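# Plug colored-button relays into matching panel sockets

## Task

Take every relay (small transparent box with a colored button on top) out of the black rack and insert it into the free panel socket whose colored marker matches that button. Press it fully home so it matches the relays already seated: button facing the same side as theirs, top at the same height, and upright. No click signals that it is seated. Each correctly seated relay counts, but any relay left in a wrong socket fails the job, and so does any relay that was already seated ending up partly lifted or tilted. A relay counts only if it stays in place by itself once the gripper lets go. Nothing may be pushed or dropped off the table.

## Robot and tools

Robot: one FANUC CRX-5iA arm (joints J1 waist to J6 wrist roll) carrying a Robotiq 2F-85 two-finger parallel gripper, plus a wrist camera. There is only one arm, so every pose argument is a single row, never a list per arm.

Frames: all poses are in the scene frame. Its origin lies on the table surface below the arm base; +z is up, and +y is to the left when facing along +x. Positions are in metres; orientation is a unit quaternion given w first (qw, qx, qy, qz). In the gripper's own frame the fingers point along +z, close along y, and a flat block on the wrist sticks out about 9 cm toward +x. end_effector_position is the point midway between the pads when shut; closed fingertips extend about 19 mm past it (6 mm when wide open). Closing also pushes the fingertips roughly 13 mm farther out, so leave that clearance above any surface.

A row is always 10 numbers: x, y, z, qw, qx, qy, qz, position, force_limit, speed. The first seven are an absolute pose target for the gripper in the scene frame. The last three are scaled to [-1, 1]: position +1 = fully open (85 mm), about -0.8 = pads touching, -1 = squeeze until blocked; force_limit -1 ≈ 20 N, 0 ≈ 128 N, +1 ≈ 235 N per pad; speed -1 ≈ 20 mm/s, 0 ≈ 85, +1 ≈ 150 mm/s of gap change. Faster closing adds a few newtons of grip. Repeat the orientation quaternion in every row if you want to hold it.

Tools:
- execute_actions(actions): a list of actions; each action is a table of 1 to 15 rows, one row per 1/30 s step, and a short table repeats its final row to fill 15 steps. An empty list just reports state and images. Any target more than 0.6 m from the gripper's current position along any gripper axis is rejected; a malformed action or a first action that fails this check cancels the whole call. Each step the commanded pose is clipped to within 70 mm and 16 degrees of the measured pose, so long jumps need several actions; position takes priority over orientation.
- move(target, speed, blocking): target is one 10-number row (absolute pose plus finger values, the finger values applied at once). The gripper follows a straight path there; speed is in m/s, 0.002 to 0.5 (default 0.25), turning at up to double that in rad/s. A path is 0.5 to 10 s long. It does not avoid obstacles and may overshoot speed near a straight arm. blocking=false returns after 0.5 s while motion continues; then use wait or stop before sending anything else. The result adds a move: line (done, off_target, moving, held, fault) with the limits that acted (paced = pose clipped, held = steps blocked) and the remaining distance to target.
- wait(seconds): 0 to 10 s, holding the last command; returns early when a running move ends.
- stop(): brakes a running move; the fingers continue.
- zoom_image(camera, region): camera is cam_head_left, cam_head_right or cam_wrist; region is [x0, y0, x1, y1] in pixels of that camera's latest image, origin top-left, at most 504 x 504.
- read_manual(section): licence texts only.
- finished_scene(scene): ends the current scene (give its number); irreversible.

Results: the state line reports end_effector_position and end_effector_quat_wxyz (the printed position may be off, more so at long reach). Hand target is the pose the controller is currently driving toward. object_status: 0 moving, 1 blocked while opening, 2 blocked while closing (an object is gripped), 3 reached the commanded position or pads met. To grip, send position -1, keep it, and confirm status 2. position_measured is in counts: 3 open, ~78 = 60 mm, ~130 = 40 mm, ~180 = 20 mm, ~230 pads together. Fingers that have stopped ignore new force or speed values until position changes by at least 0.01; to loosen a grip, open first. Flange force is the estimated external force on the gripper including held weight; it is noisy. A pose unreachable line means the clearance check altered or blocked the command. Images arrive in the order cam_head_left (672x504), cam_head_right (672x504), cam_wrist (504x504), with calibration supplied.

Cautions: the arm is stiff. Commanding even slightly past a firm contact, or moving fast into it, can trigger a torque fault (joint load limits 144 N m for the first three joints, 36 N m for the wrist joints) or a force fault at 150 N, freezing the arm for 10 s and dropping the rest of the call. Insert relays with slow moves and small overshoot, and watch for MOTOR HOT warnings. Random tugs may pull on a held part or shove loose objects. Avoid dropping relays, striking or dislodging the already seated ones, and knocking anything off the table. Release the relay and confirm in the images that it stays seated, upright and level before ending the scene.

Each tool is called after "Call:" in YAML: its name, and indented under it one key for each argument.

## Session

Call:
execute_actions:
  actions: []

Scene clock: 0.00 s.
end_effector_position=(+0.5502, +0.5037, +0.1641) position_measured=3 object_status=3 end_effector_quat_wxyz=(+0.057, +0.993, -0.069, +0.079)
Joint positions: [ 1.026  0.967  0.525  0.258 -1.216  1.892]
Joint velocities: [ 0.    -0.001  0.     0.003 -0.    -0.   ]
Flange force (N, the push that the arm receives, along the gripper's own x y z axes): no reading
Hand target: +0.550, +0.504, +0.164; +0.057, +0.993, -0.069, +0.079
camera_calibration (this result's frames):
cam_wrist: T_world_to_cam=[[-0.168986, -0.97282, 0.158321, 0.550394], [-0.97076, 0.192064, 0.144004, 0.437709], [-0.170497, -0.129357, -0.97683, 0.47121], [0, 0, 0, 1]] pos_world=[0.59826, 0.51232, 0.310122]

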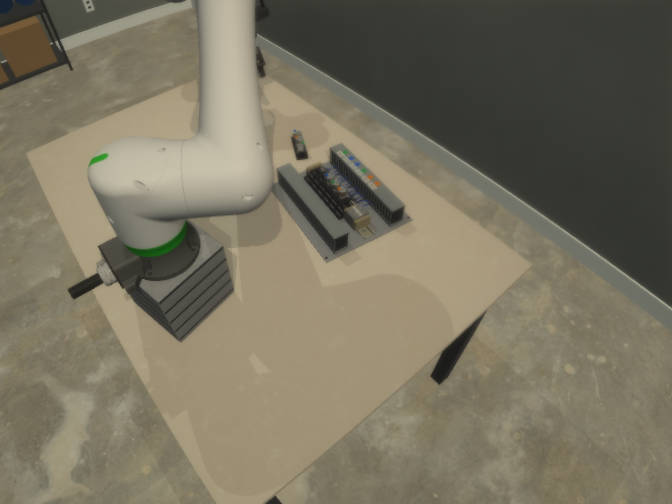

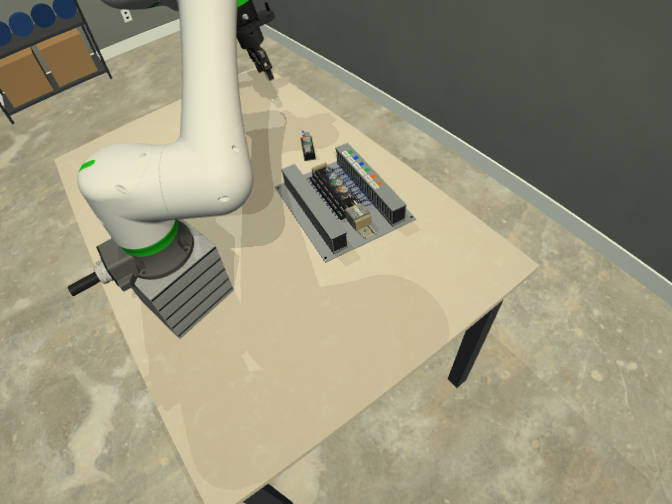

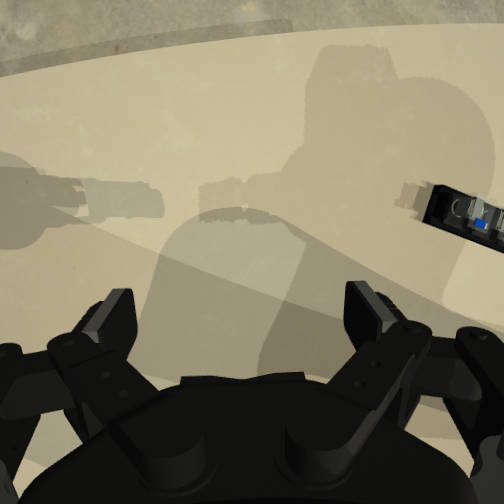

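Call:
zoom_image:
  camera: "cam_head_left"
  region: [265, 120, 420, 265]

Call:
zoom_image:
  camera: "cam_head_right"
  region: [270, 120, 425, 265]

Region (265, 120, 420, 265) of cam_head_left's 672x504 image, scaled by 3.252, with more detail than that image has; it fills the top 471 rows of this view, and the rest is white.

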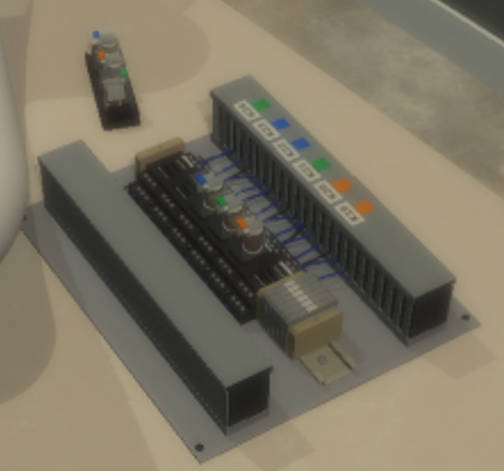

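Region (270, 120, 425, 265) of cam_head_right's 672x504 image, scaled by 3.252, with more detail than that image has; it fills the top 471 rows of this view, and the rest is white.

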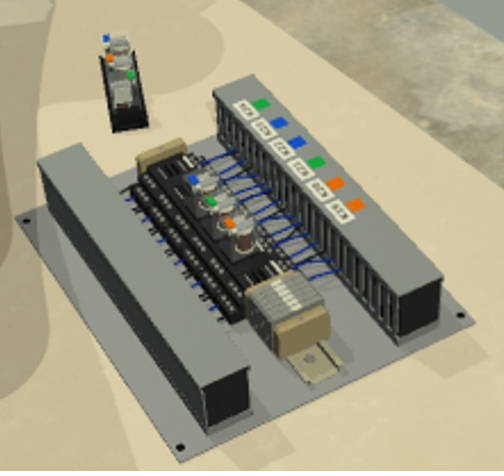

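Call:
move:
  target: [0.5,0.11,0.3,0,-0.6756,0.7373,0,1,-0.4,0]
  speed: 0.4

Scene clock: 12.77 s.
end_effector_position=(+0.4982, +0.1108, +0.2999) position_measured=3 object_status=3 end_effector_quat_wxyz=(+0.000, +0.676, -0.737, -0.001)
Joint positions: [ 0.545  0.225 -0.152  0.068 -1.215  0.927]
Joint velocities: [-0.    -0.    -0.    -0.     0.001 -0.001]
Flange force (N, the push that the arm receives, along the gripper's own x y z axes): [0.5 0.4 -0.8]
Hand target: +0.498, +0.111, +0.300; +0.000, +0.676, -0.737, -0.001
Off the commanded pose: 0.002 m, 0 deg.
move: done
camera_calibration (this result's frames):
cam_wrist: T_world_to_cam=[[-0.992993, 0.100715, 0.0618249, 0.458398], [0.11503, 0.943657, 0.31029, -0.230918], [-0.0270907, 0.315227, -0.94863, 0.414966], [0, 0, 0, 1]] pos_world=[0.49299, 0.0409315, 0.436961]

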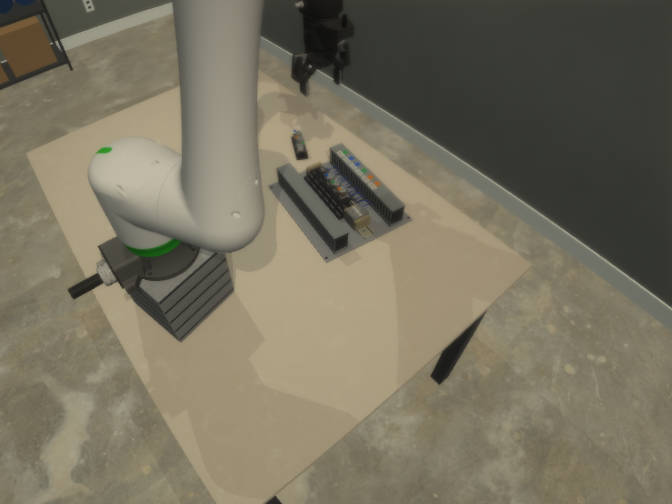

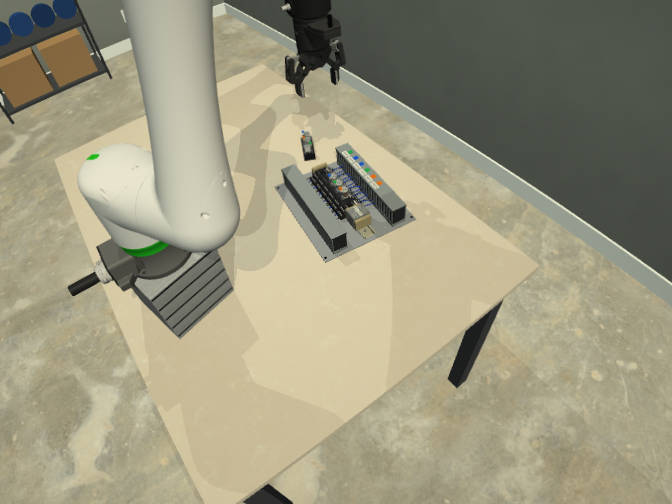

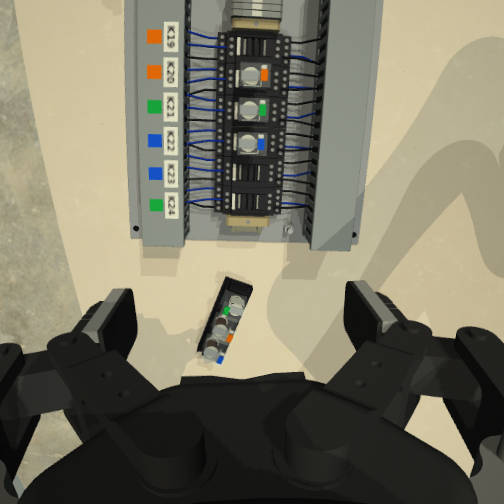

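Call:
zoom_image:
  camera: "cam_wrist"
  region: [130, 10, 340, 250]

Call:
zoom_image:
  camera: "cam_wrist"
  region: [170, 260, 290, 380]

Region (130, 10, 340, 250) of cam_wrist's 504x504 image, scaled by 2.100, with more detail than that image has; it fills the left 441 columns of this view, and the rest is white.

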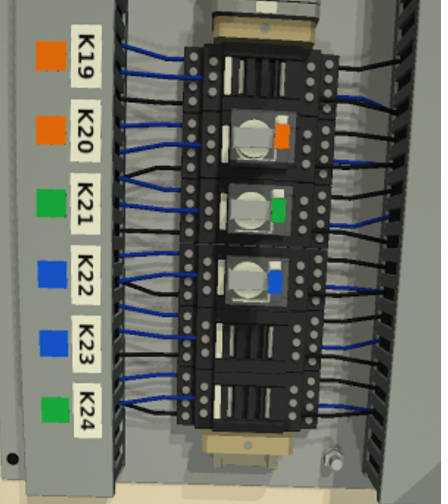

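Region (170, 260, 290, 380) of cam_wrist's 504x504 image, scaled by 4.200, with more detail than that image has.

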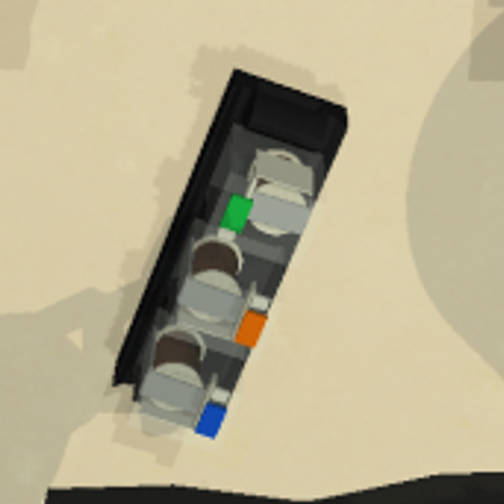

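Call:
move:
  target: [0.5444,0.2891,0.09,0,-0.515,0.8572,0,0,-0.4,0]
  speed: 0.35

Call:
zoom_image:
  camera: "cam_wrist"
  region: [140, 100, 350, 340]

Scene clock: 39.90 s.
end_effector_position=(+0.5451, +0.2885, +0.0903) position_measured=128 object_status=3 end_effector_quat_wxyz=(+0.000, -0.515, +0.857, -0.000)
Joint positions: [ 0.733  0.738  0.022  0.079 -0.889  0.31 ]
Joint velocities: [ 0.001  0.001  0.     0.001 -0.001 -0.   ]
Flange force (N, the push that the arm receives, along the gripper's own x y z axes): [2.3 0.4 -0.5]
Hand target: +0.545, +0.289, +0.090; -0.000, -0.515, +0.857, -0.000
Off the commanded pose: 0.001 m, 0 deg.
move: done
camera_calibration (this result's frames):
cam_wrist: T_world_to_cam=[[-0.87438, 0.481618, 0.0591993, 0.325643], [0.474822, 0.824065, 0.308967, -0.500456], [0.10002, 0.298263, -0.949229, 0.0970597], [0, 0, 0, 1]] pos_world=[0.512656, 0.226623, 0.227478]

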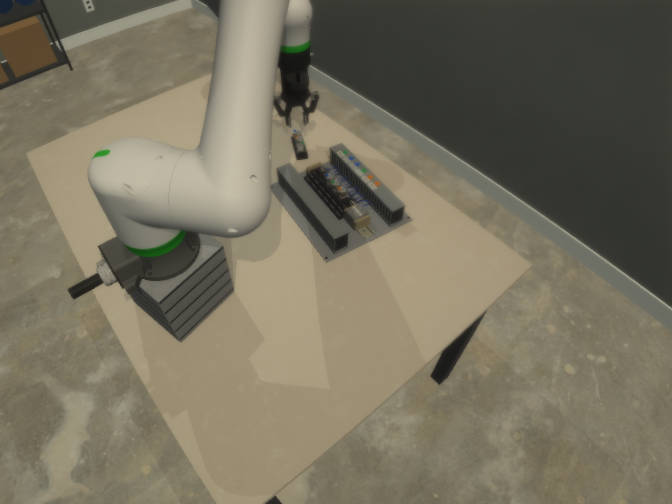

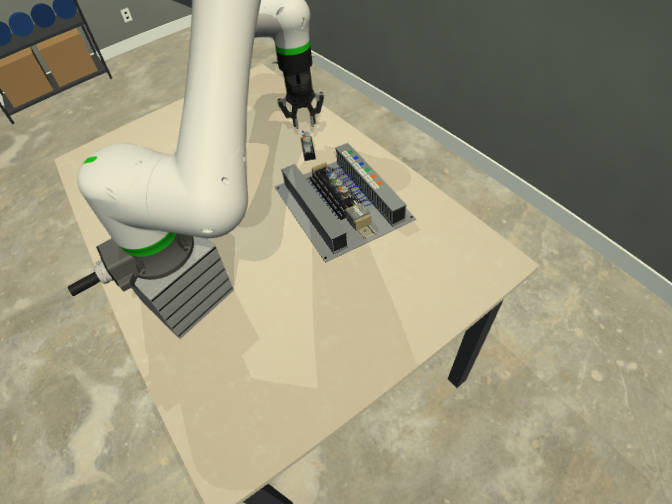

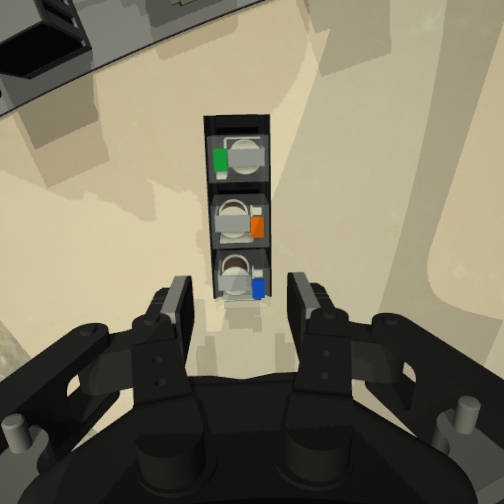

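Region (140, 100, 350, 340) of cam_wrist's 504x504 image, scaled by 2.100, with more detail than that image has; it fills the left 441 columns of this view, and the rest is white.

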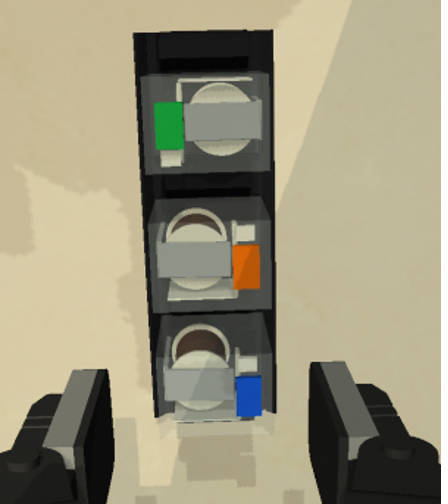

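Call:
move:
  target: [0.5484,0.2947,0.057,0,-0.515,0.8572,0,0,-0.4,0]
  speed: 0.08

Call:
execute_actions:
  actions:
    - [[0.5484,0.2947,0.057,0,-0.515,0.8572,0,-1,-0.4,-0.3]]
    - [[0.5484,0.2947,0.0573,0,-0.515,0.8572,0,-1,-0.4,-0.3],[0.5484,0.2947,0.0573,0,-0.515,0.8572,0,-1,-0.4,-0.3],[0.5484,0.2947,0.06,0,-0.515,0.8572,0,-1,-0.4,-0.3],[0.5484,0.2947,0.063,0,-0.515,0.8572,0,-1,-0.4,-0.3],[0.5484,0.2947,0.066,0,-0.515,0.8572,0,-1,-0.4,-0.3]]

Call:
zoom_image:
  camera: "cam_wrist"
  region: [140, 130, 350, 370]

Scene clock: 56.17 s.
end_effector_position=(+0.5484, +0.2947, +0.0571) position_measured=128 object_status=3 end_effector_quat_wxyz=(+0.000, -0.515, +0.857, -0.000)
Joint positions: [ 0.733  0.801  0.038  0.081 -0.841  0.306]
Joint velocities: [ 0.    -0.001 -0.    -0.001  0.     0.   ]
Flange force (N, the push that the arm receives, along the gripper's own x y z axes): [-0.6 -1.5 0.3]
Hand target: +0.548, +0.295, +0.057; +0.000, -0.515, +0.857, -0.000
Off the commanded pose: 0.000 m, 0 deg.
move: done
camera_calibration (this result's frames):
cam_wrist: T_world_to_cam=[[-0.874469, 0.481358, 0.059982, 0.327681], [0.474773, 0.823961, 0.309321, -0.496843], [0.0994714, 0.298969, -0.949064, 0.0634625], [0, 0, 0, 1]] pos_world=[0.516122, 0.232674, 0.194259]

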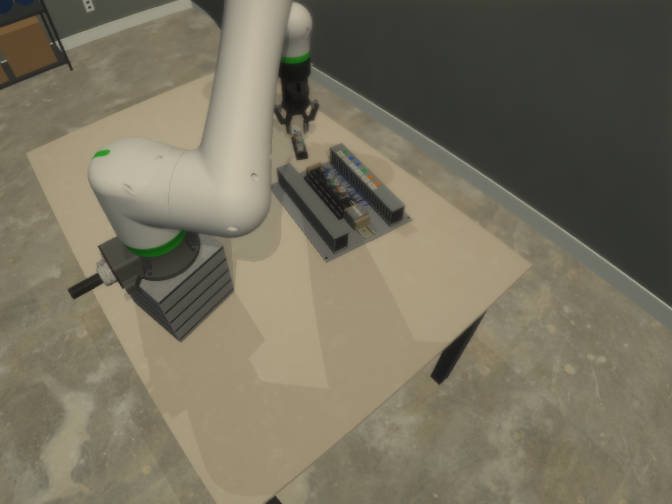

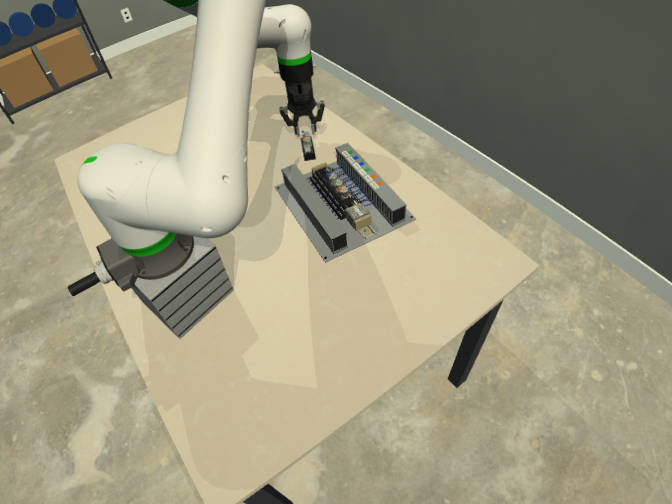

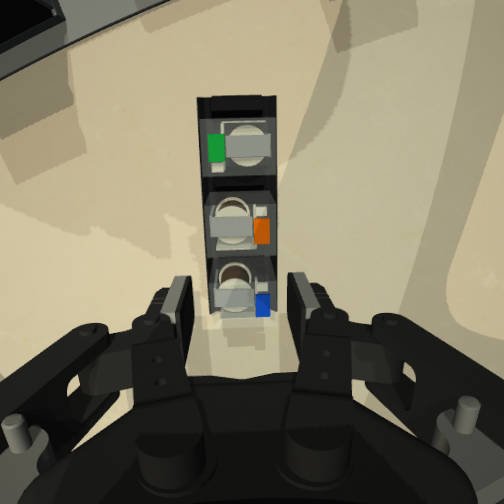

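Scene clock: 57.17 s.
end_effector_position=(+0.5484, +0.2947, +0.0659) position_measured=166 object_status=2 end_effector_quat_wxyz=(-0.000, -0.515, +0.857, +0.000)
Joint positions: [ 0.734  0.787  0.039  0.08  -0.857  0.306]
Joint velocities: [-0.    -0.002 -0.001  0.001 -0.     0.001]
Flange force (N, the push that the arm receives, along the gripper's own x y z axes): [-0.3 0.8 0.1]
Flange force at the end of the 1st action (N, along the gripper's axes at the end of the call): [1.5 2.1 -11.2]
Hand target: +0.548, +0.295, +0.066; -0.000, -0.515, +0.857, +0.000
Off the commanded pose: 0.000 m, 0 deg.
camera_calibration (this result's frames):
cam_wrist: T_world_to_cam=[[-0.874418, 0.481433, 0.060131, 0.327035], [0.474898, 0.823926, 0.309222, -0.499619], [0.0993264, 0.298946, -0.949087, 0.0719656], [0, 0, 0, 1]] pos_world=[0.516085, 0.232689, 0.20313]

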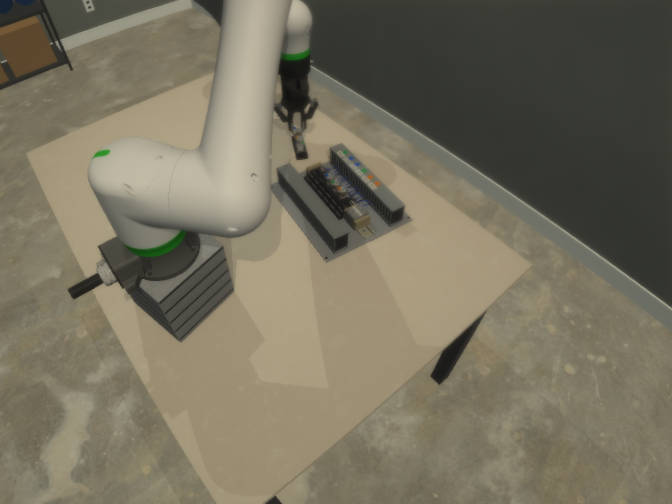

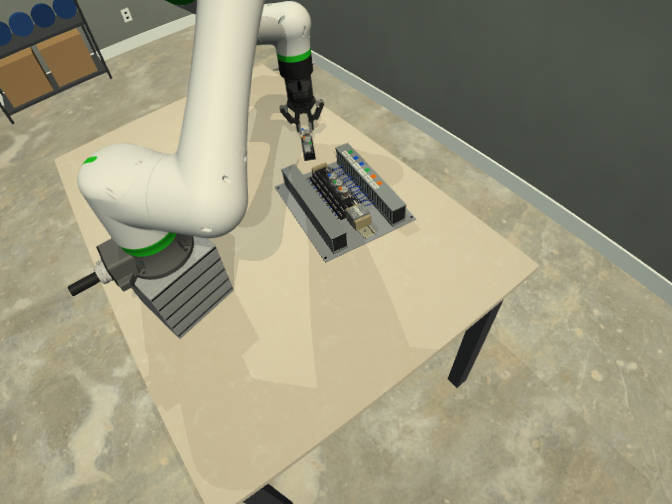

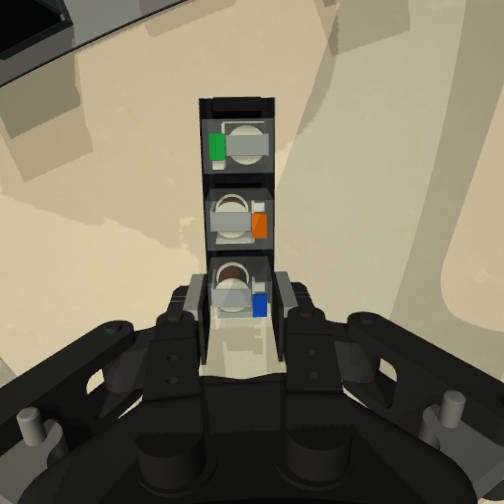

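Region (140, 130, 350, 370) of cam_wrist's 504x504 image, scaled by 2.100, with more detail than that image has; it fills the left 441 columns of this view, and the rest is white.

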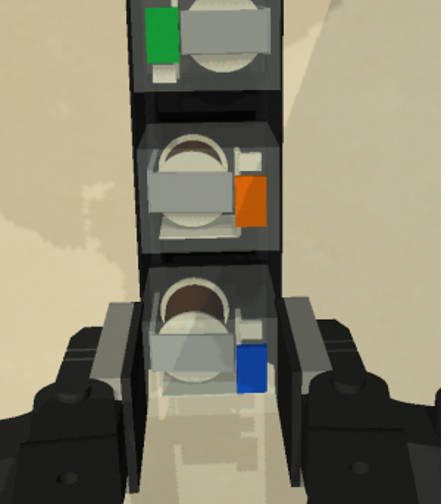

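Call:
move:
  target: [0.545,0.285,0.13,0,-0.515,0.8572,0,-1,-0.4,-0.3]
  speed: 0.2

Call:
move:
  target: [0.4794,0.0878,0.13,0,-0.654,0.7565,0,-1,-0.4,-0.3]
  speed: 0.3

Call:
move:
  target: [0.4794,0.0878,0.09,0,-0.654,0.7565,0,-1,-0.4,-0.3]
  speed: 0.08

Call:
zoom_image:
  camera: "cam_wrist"
  region: [140, 130, 350, 370]

Scene clock: 70.57 s.
end_effector_position=(+0.5449, +0.2850, +0.1298) position_measured=166 object_status=2 end_effector_quat_wxyz=(-0.000, -0.515, +0.857, +0.000)
Joint positions: [ 0.732  0.676  0.031  0.074 -0.959  0.318]
Joint velocities: [ 0.    -0.001  0.     0.    -0.    -0.   ]
Flange force (N, the push that the arm receives, along the gripper's own x y z axes): [0.4 1.1 0.1]
Hand target: +0.545, +0.285, +0.130; -0.000, -0.515, +0.857, +0.000
Off the commanded pose: 0.000 m, 0 deg.
move: done
camera_calibration (this result's frames):
cam_wrist: T_world_to_cam=[[-0.874448, 0.481358, 0.0602913, 0.324836], [0.474889, 0.823984, 0.30908, -0.509706], [0.099099, 0.298906, -0.949123, 0.135974], [0, 0, 0, 1]] pos_world=[0.512631, 0.222984, 0.267011]

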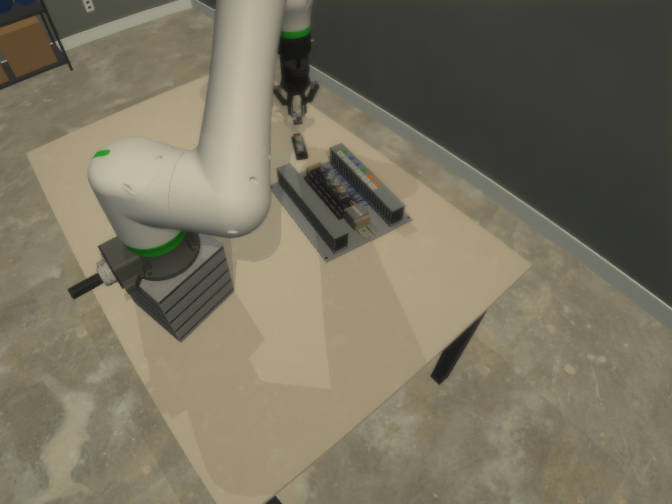

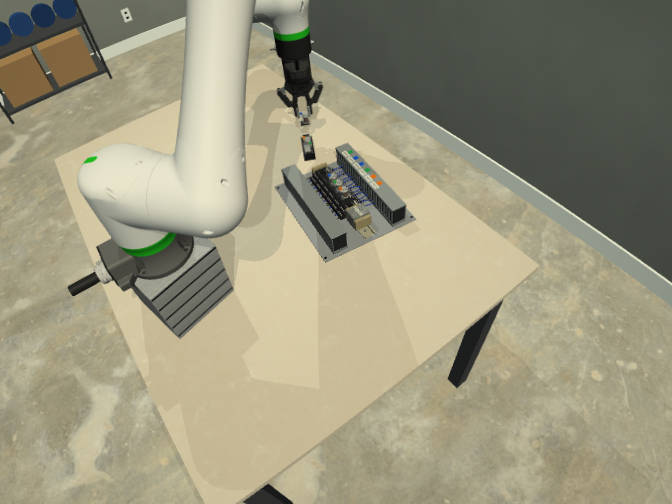

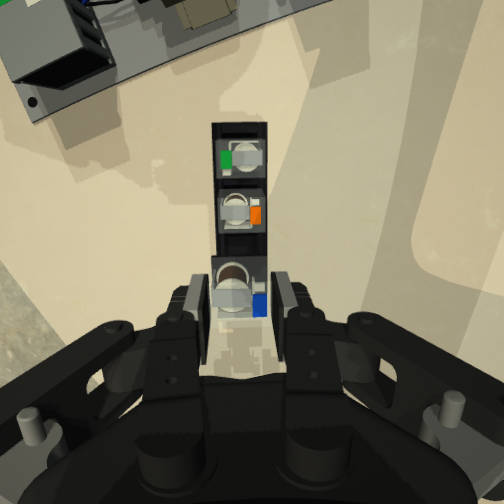

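Scene clock: 71.70 s.
end_effector_position=(+0.4784, +0.0883, +0.1299) position_measured=166 object_status=2 end_effector_quat_wxyz=(+0.000, -0.654, +0.757, +0.000)
Joint positions: [ 0.501  0.395 -0.396  0.091 -0.799  0.872]
Joint velocities: [-0.001  0.    -0.    -0.001 -0.     0.   ]
Flange force (N, the push that the arm receives, along the gripper's own x y z axes): [-0.3 2.4 0.0]
Hand target: +0.479, +0.088, +0.130; +0.000, -0.654, +0.757, +0.000
Off the commanded pose: 0.001 m, 0 deg.
move: done
camera_calibration (this result's frames):
cam_wrist: T_world_to_cam=[[-0.985486, 0.158562, 0.0606241, 0.442993], [0.169586, 0.935564, 0.309774, -0.179939], [-0.00759949, 0.315559, -0.948875, 0.251011], [0, 0, 0, 1]] pos_world=[0.468986, 0.0188944, 0.267062]

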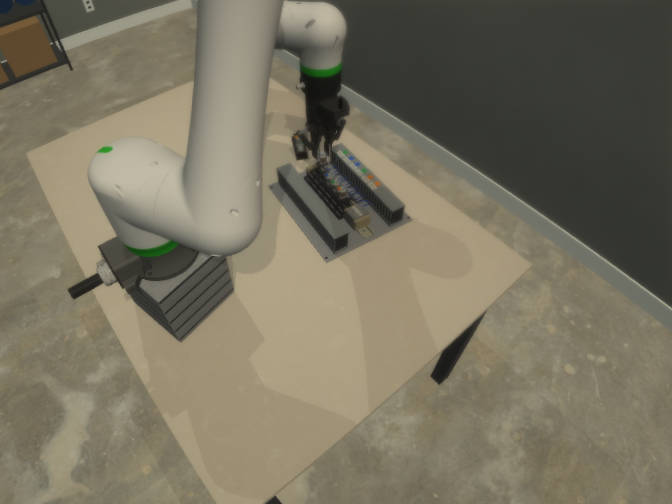

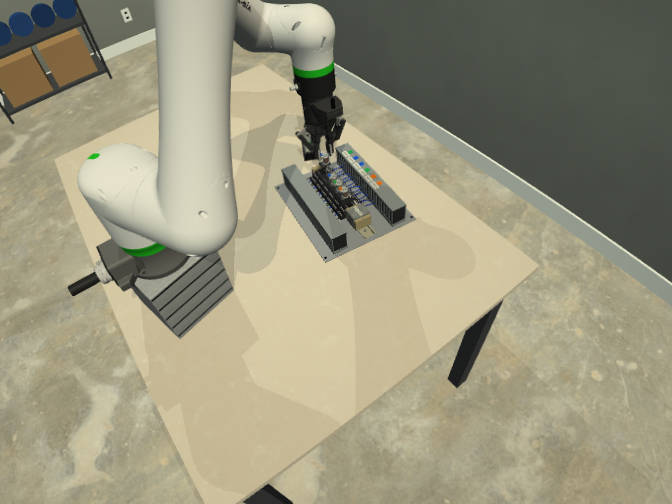

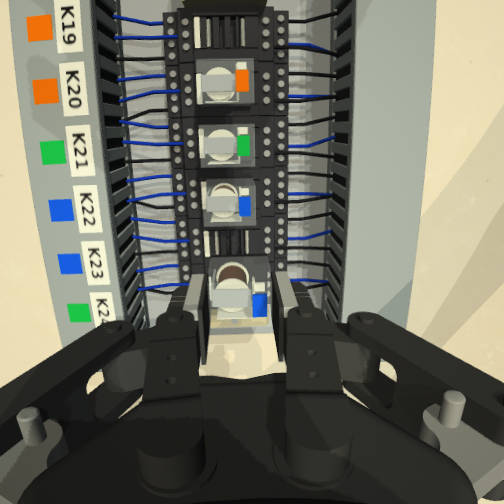

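Scene clock: 72.50 s.
end_effector_position=(+0.4794, +0.0878, +0.0901) position_measured=166 object_status=2 end_effector_quat_wxyz=(-0.000, -0.654, +0.757, -0.000)
Joint positions: [ 0.494  0.472 -0.412  0.102 -0.707  0.865]
Joint velocities: [ 0.     0.001  0.001 -0.001  0.001 -0.   ]
Flange force (N, the push that the arm receives, along the gripper's own x y z axes): [-0.5 -1.5 1.6]
Hand target: +0.479, +0.088, +0.090; -0.000, -0.654, +0.757, -0.000
Off the commanded pose: 0.000 m, 0 deg.
move: done
camera_calibration (this result's frames):
cam_wrist: T_world_to_cam=[[-0.985518, 0.158589, 0.0600252, 0.446459], [0.169418, 0.935778, 0.309221, -0.167168], [-0.00713125, 0.314913, -0.949094, 0.213213], [0, 0, 0, 1]] pos_world=[0.469835, 0.0184852, 0.227252]

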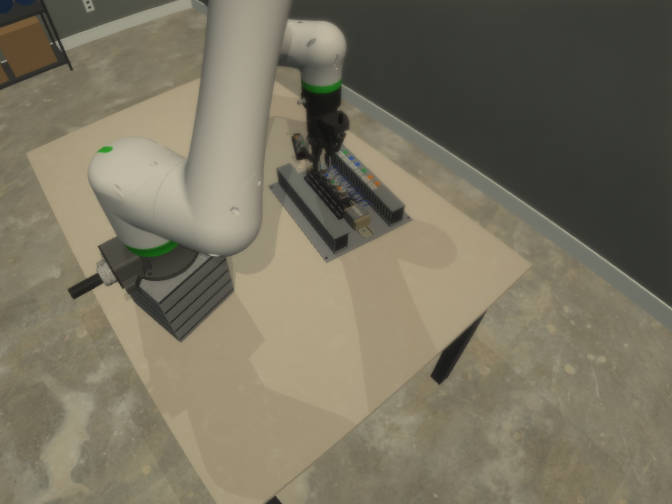

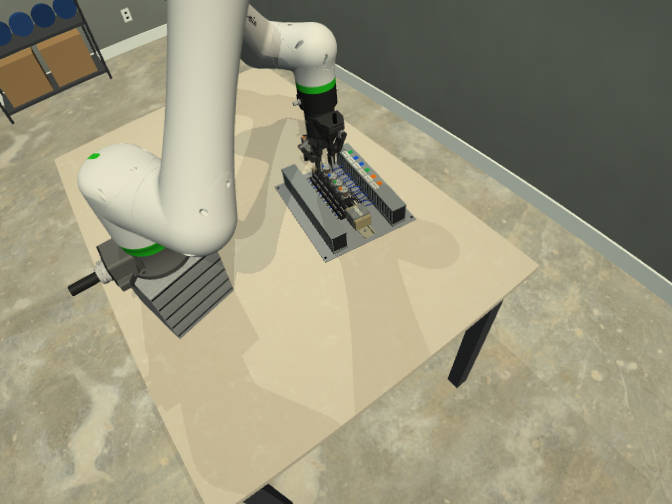

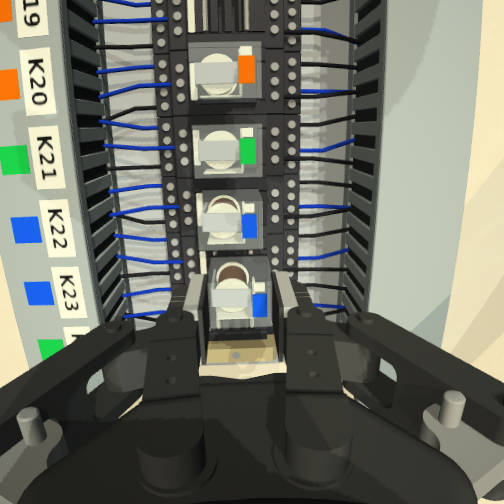

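Region (140, 130, 350, 370) of cam_wrist's 504x504 image, scaled by 2.100, with more detail than that image has; it fills the left 441 columns of this view, and the rest is white.

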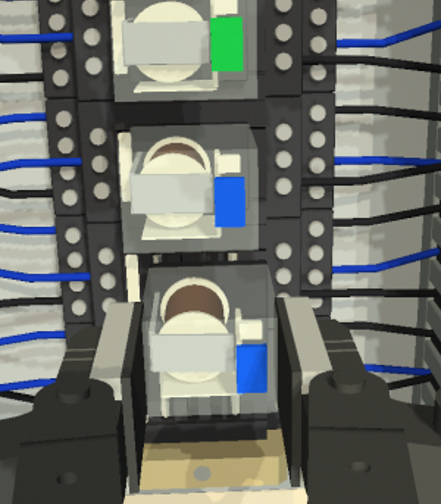

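Call:
move:
  target: [0.4837,0.0872,0.090,0,-0.654,0.7565,0,-1,-0.4,-0.3]
  speed: 0.03

Call:
zoom_image:
  camera: "cam_wrist"
  region: [140,130,350,370]

Scene clock: 91.50 s.
end_effector_position=(+0.4837, +0.0872, +0.0900) position_measured=166 object_status=2 end_effector_quat_wxyz=(+0.000, -0.654, +0.756, +0.000)
Joint positions: [ 0.488  0.479 -0.4    0.102 -0.711  0.871]
Joint velocities: [ 0.001 -0.001 -0.    -0.002 -0.     0.   ]
Flange force (N, the push that the arm receives, along the gripper's own x y z axes): [-0.2 1.3 1.2]
Hand target: +0.484, +0.087, +0.090; +0.000, -0.654, +0.756, +0.000
Off the commanded pose: 0.000 m, 0 deg.
move: done
camera_calibration (this result's frames):
cam_wrist: T_world_to_cam=[[-0.985523, 0.15854, 0.0600841, 0.450825], [0.169391, 0.935759, 0.309293, -0.167358], [-0.00718901, 0.314993, -0.949067, 0.213374], [0, 0, 0, 1]] pos_world=[0.474181, 0.0179215, 0.227182]

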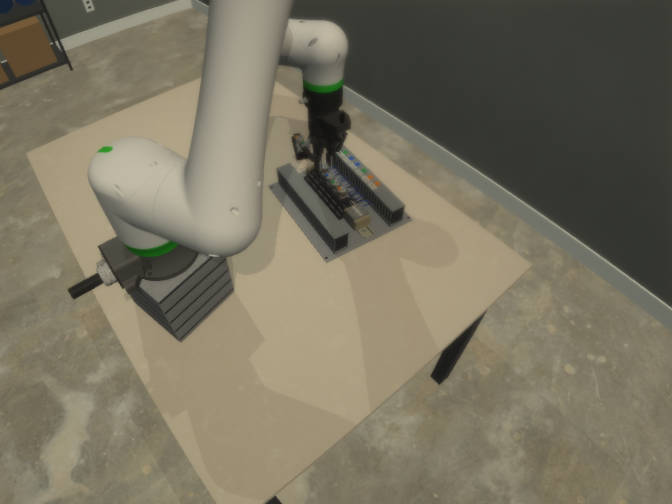

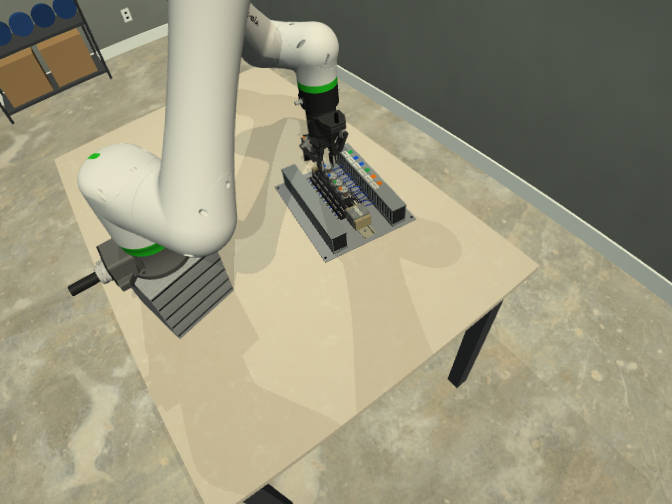

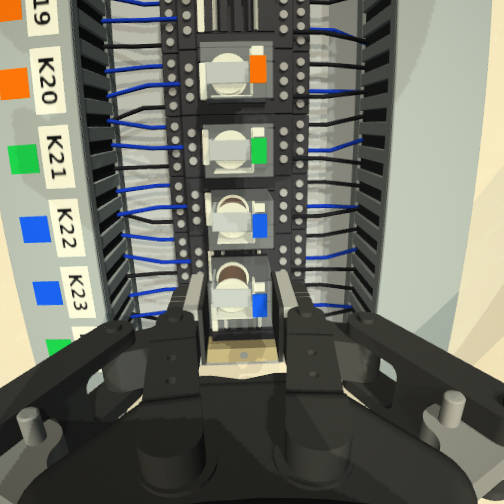

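Region (140, 130, 350, 370) of cam_wrist's 504x504 image, scaled by 2.100, with more detail than that image has; it fills the left 441 columns of this view, and the rest is white.

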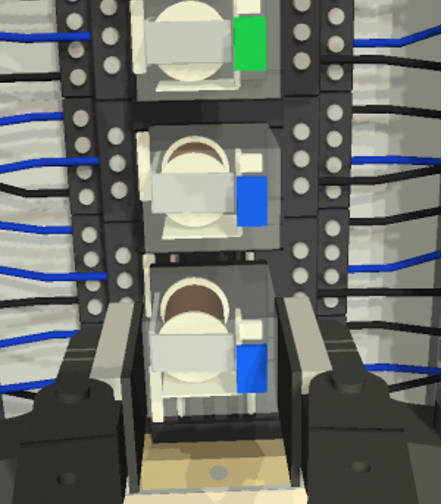

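Call:
execute_actions:
  actions:
    - [[0.4837,0.0872,0.087,0,-0.654,0.7565,0,-1,-0.4,-0.3]]
    - [[0.4837,0.0872,0.0845,0,-0.654,0.7565,0,-1,-0.4,-0.3]]
    - [[0.4837,0.0872,0.083,0,-0.654,0.7565,0,-1,-0.4,-0.3]]

Call:
zoom_image:
  camera: "cam_wrist"
  region: [140,130,350,370]

Scene clock: 95.93 s.
end_effector_position=(+0.4838, +0.0872, +0.0831) position_measured=166 object_status=2 end_effector_quat_wxyz=(+0.000, -0.654, +0.756, -0.000)
Joint positions: [ 0.487  0.493 -0.402  0.104 -0.695  0.87 ]
Joint velocities: [-0.     0.001 -0.001  0.     0.    -0.   ]
Flange force (N, the push that the arm receives, along the gripper's own x y z axes): [1.2 1.5 -59.7]
Flange force at the end of the 1st action (N, along the gripper's axes at the end of the call): [-0.4 1.3 0.6]
Flange force at the end of the 2nd action (N, along the gripper's axes at the end of the call): [-0.5 0.3 0.1]
Hand target: +0.484, +0.087, +0.083; -0.000, -0.654, +0.756, -0.000
Off the commanded pose: 0.000 m, 0 deg.
camera_calibration (this result's frames):
cam_wrist: T_world_to_cam=[[-0.985545, 0.158501, 0.0598197, 0.451385], [0.169272, 0.935744, 0.309404, -0.165223], [-0.00693492, 0.315057, -0.949047, 0.206674], [0, 0, 0, 1]] pos_world=[0.474261, 0.0179471, 0.220263]

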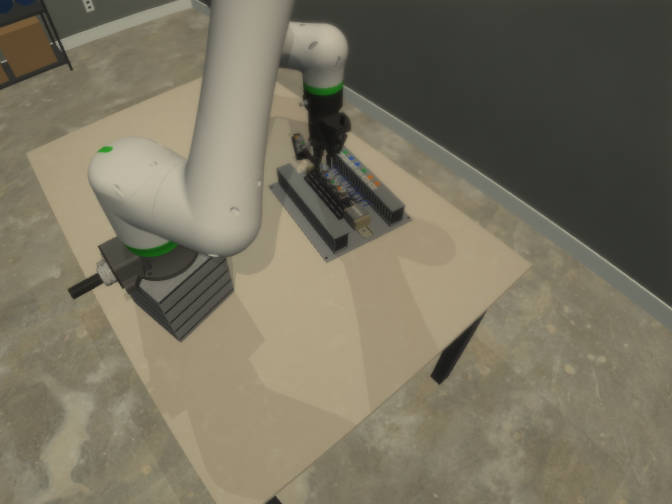

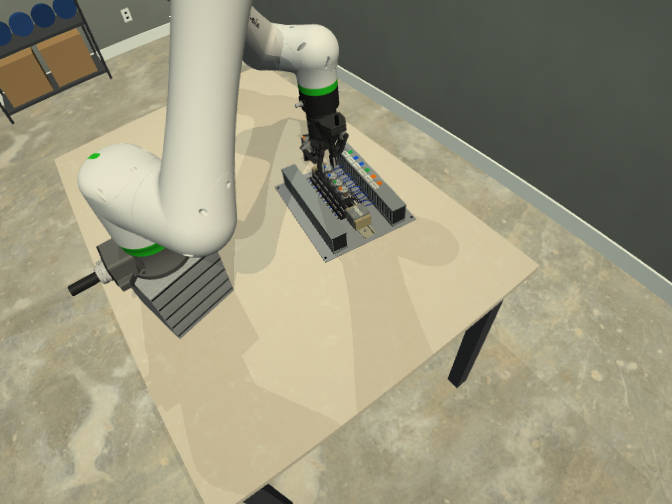

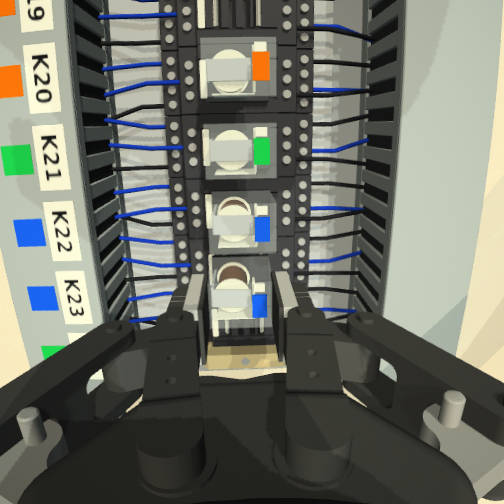

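Region (140, 130, 350, 370) of cam_wrist's 504x504 image, scaled by 2.100, with more detail than that image has; it fills the left 441 columns of this view, and the rest is white.

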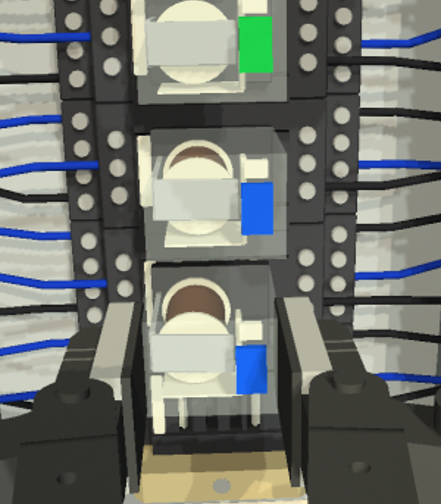

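Call:
execute_actions:
  actions:
    - [[0.4837,0.0872,0.0855,0,-0.654,0.7565,0,-1,-0.4,-0.3]]
    - [[0.4827,0.0878,0.0855,0,-0.654,0.7565,0,-1,-0.4,-0.3]]
    - [[0.4827,0.0878,0.0842,0,-0.654,0.7565,0,-1,-0.4,-0.3]]
    - [[0.4827,0.0878,0.0835,0,-0.654,0.7565,0,-1,-0.4,-0.3]]

Call:
zoom_image:
  camera: "cam_wrist"
  region: [140,130,350,370]

Scene clock: 108.00 s.
end_effector_position=(+0.4827, +0.0878, +0.0835) position_measured=166 object_status=2 end_effector_quat_wxyz=(+0.000, -0.654, +0.756, -0.000)
Joint positions: [ 0.489  0.49  -0.404  0.104 -0.696  0.868]
Joint velocities: [-0.     0.001  0.001 -0.002 -0.    -0.   ]
Flange force (N, the push that the arm receives, along the gripper's own x y z axes): [-0.2 -3.0 -0.1]
Flange force at the end of the 1st action (N, along the gripper's axes at the end of the call): [-0.9 -1.5 -0.2]
Flange force at the end of the 2nd action (N, along the gripper's axes at the end of the call): [0.4 1.7 1.1]
Flange force at the end of the 3rd action (N, along the gripper's axes at the end of the call): [-0.6 -1.7 2.1]
Hand target: +0.483, +0.088, +0.084; -0.000, -0.654, +0.756, -0.000
Off the commanded pose: 0.000 m, 0 deg.
camera_calibration (this result's frames):
cam_wrist: T_world_to_cam=[[-0.985523, 0.158543, 0.0600662, 0.450144], [0.169388, 0.935766, 0.309274, -0.16574], [-0.00717472, 0.314971, -0.949074, 0.207007], [0, 0, 0, 1]] pos_world=[0.473187, 0.0185258, 0.220686]

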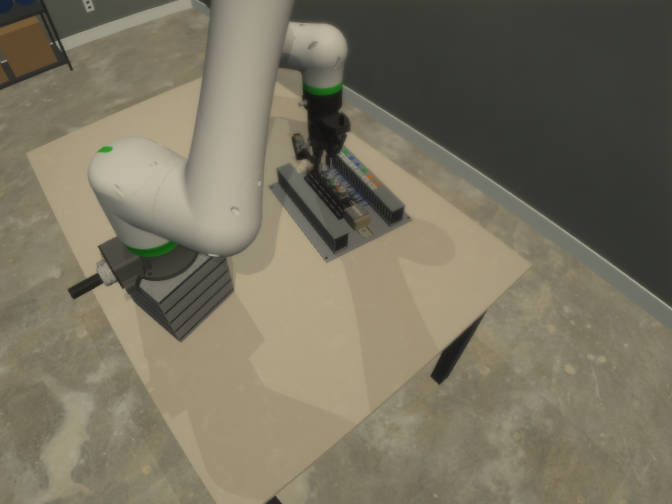

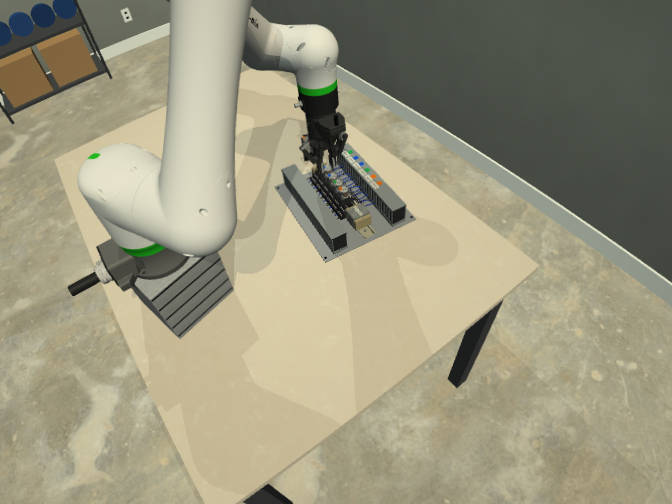

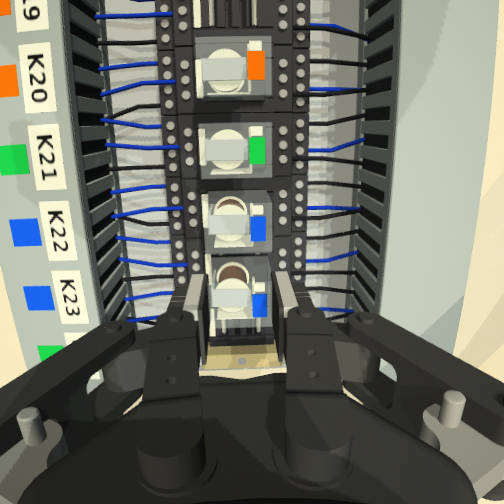

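Region (140, 130, 350, 370) of cam_wrist's 504x504 image, scaled by 2.100, with more detail than that image has; it fills the left 441 columns of this view, and the rest is white.

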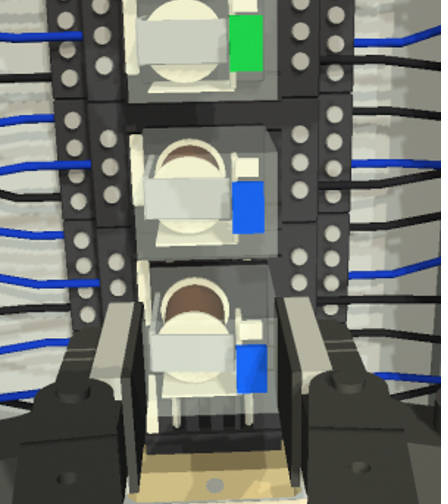

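Call:
execute_actions:
  actions:
    - [[0.4827,0.0878,0.0829,0,-0.654,0.7565,0,-1,-0.4,-0.3]]
    - [[0.4827,0.0878,0.0823,0,-0.654,0.7565,0,-1,-0.4,-0.3]]

Scene clock: 112.03 s.
end_effector_position=(+0.4827, +0.0878, +0.0823) position_measured=166 object_status=2 end_effector_quat_wxyz=(+0.000, -0.654, +0.756, -0.000)
Joint positions: [ 0.489  0.493 -0.405  0.104 -0.693  0.867]
Joint velocities: [-0.    -0.001 -0.    -0.001  0.    -0.   ]
Flange force (N, the push that the arm receives, along the gripper's own x y z axes): [0.1 -0.2 -10.3]
Flange force at the end of the 1st action (N, along the gripper's axes at the end of the call): [-0.8 -3.9 -0.5]
Hand target: +0.483, +0.088, +0.082; -0.000, -0.654, +0.756, -0.000
Off the commanded pose: 0.000 m, 0 deg.
camera_calibration (this result's frames):
cam_wrist: T_world_to_cam=[[-0.985527, 0.158533, 0.0600374, 0.450232], [0.16937, 0.935766, 0.309284, -0.16537], [-0.0071491, 0.314976, -0.949073, 0.205866], [0, 0, 0, 1]] pos_world=[0.473196, 0.0185278, 0.219497]

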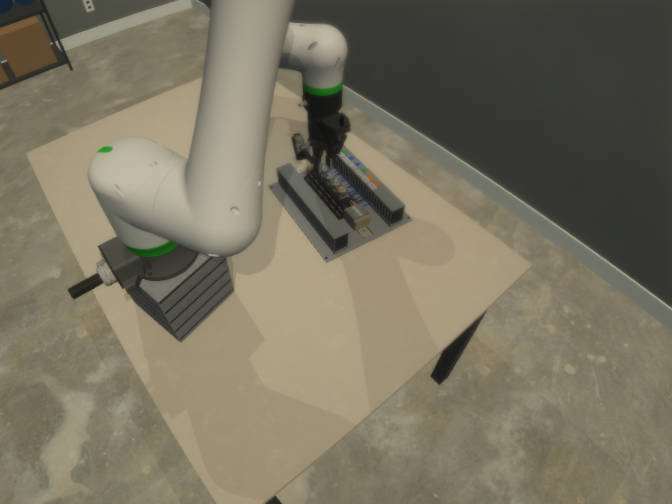

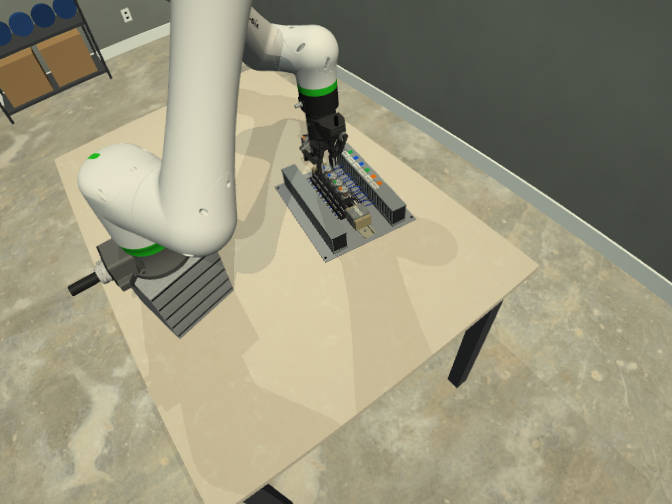

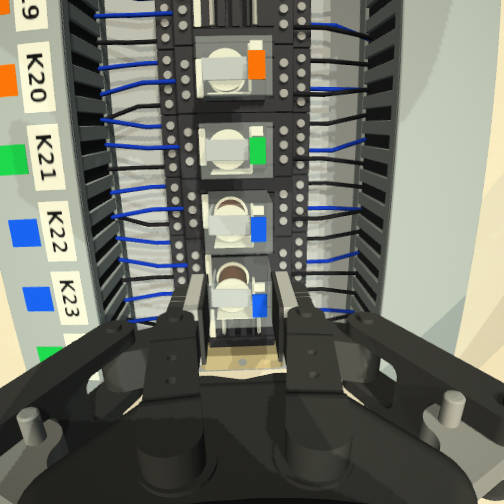

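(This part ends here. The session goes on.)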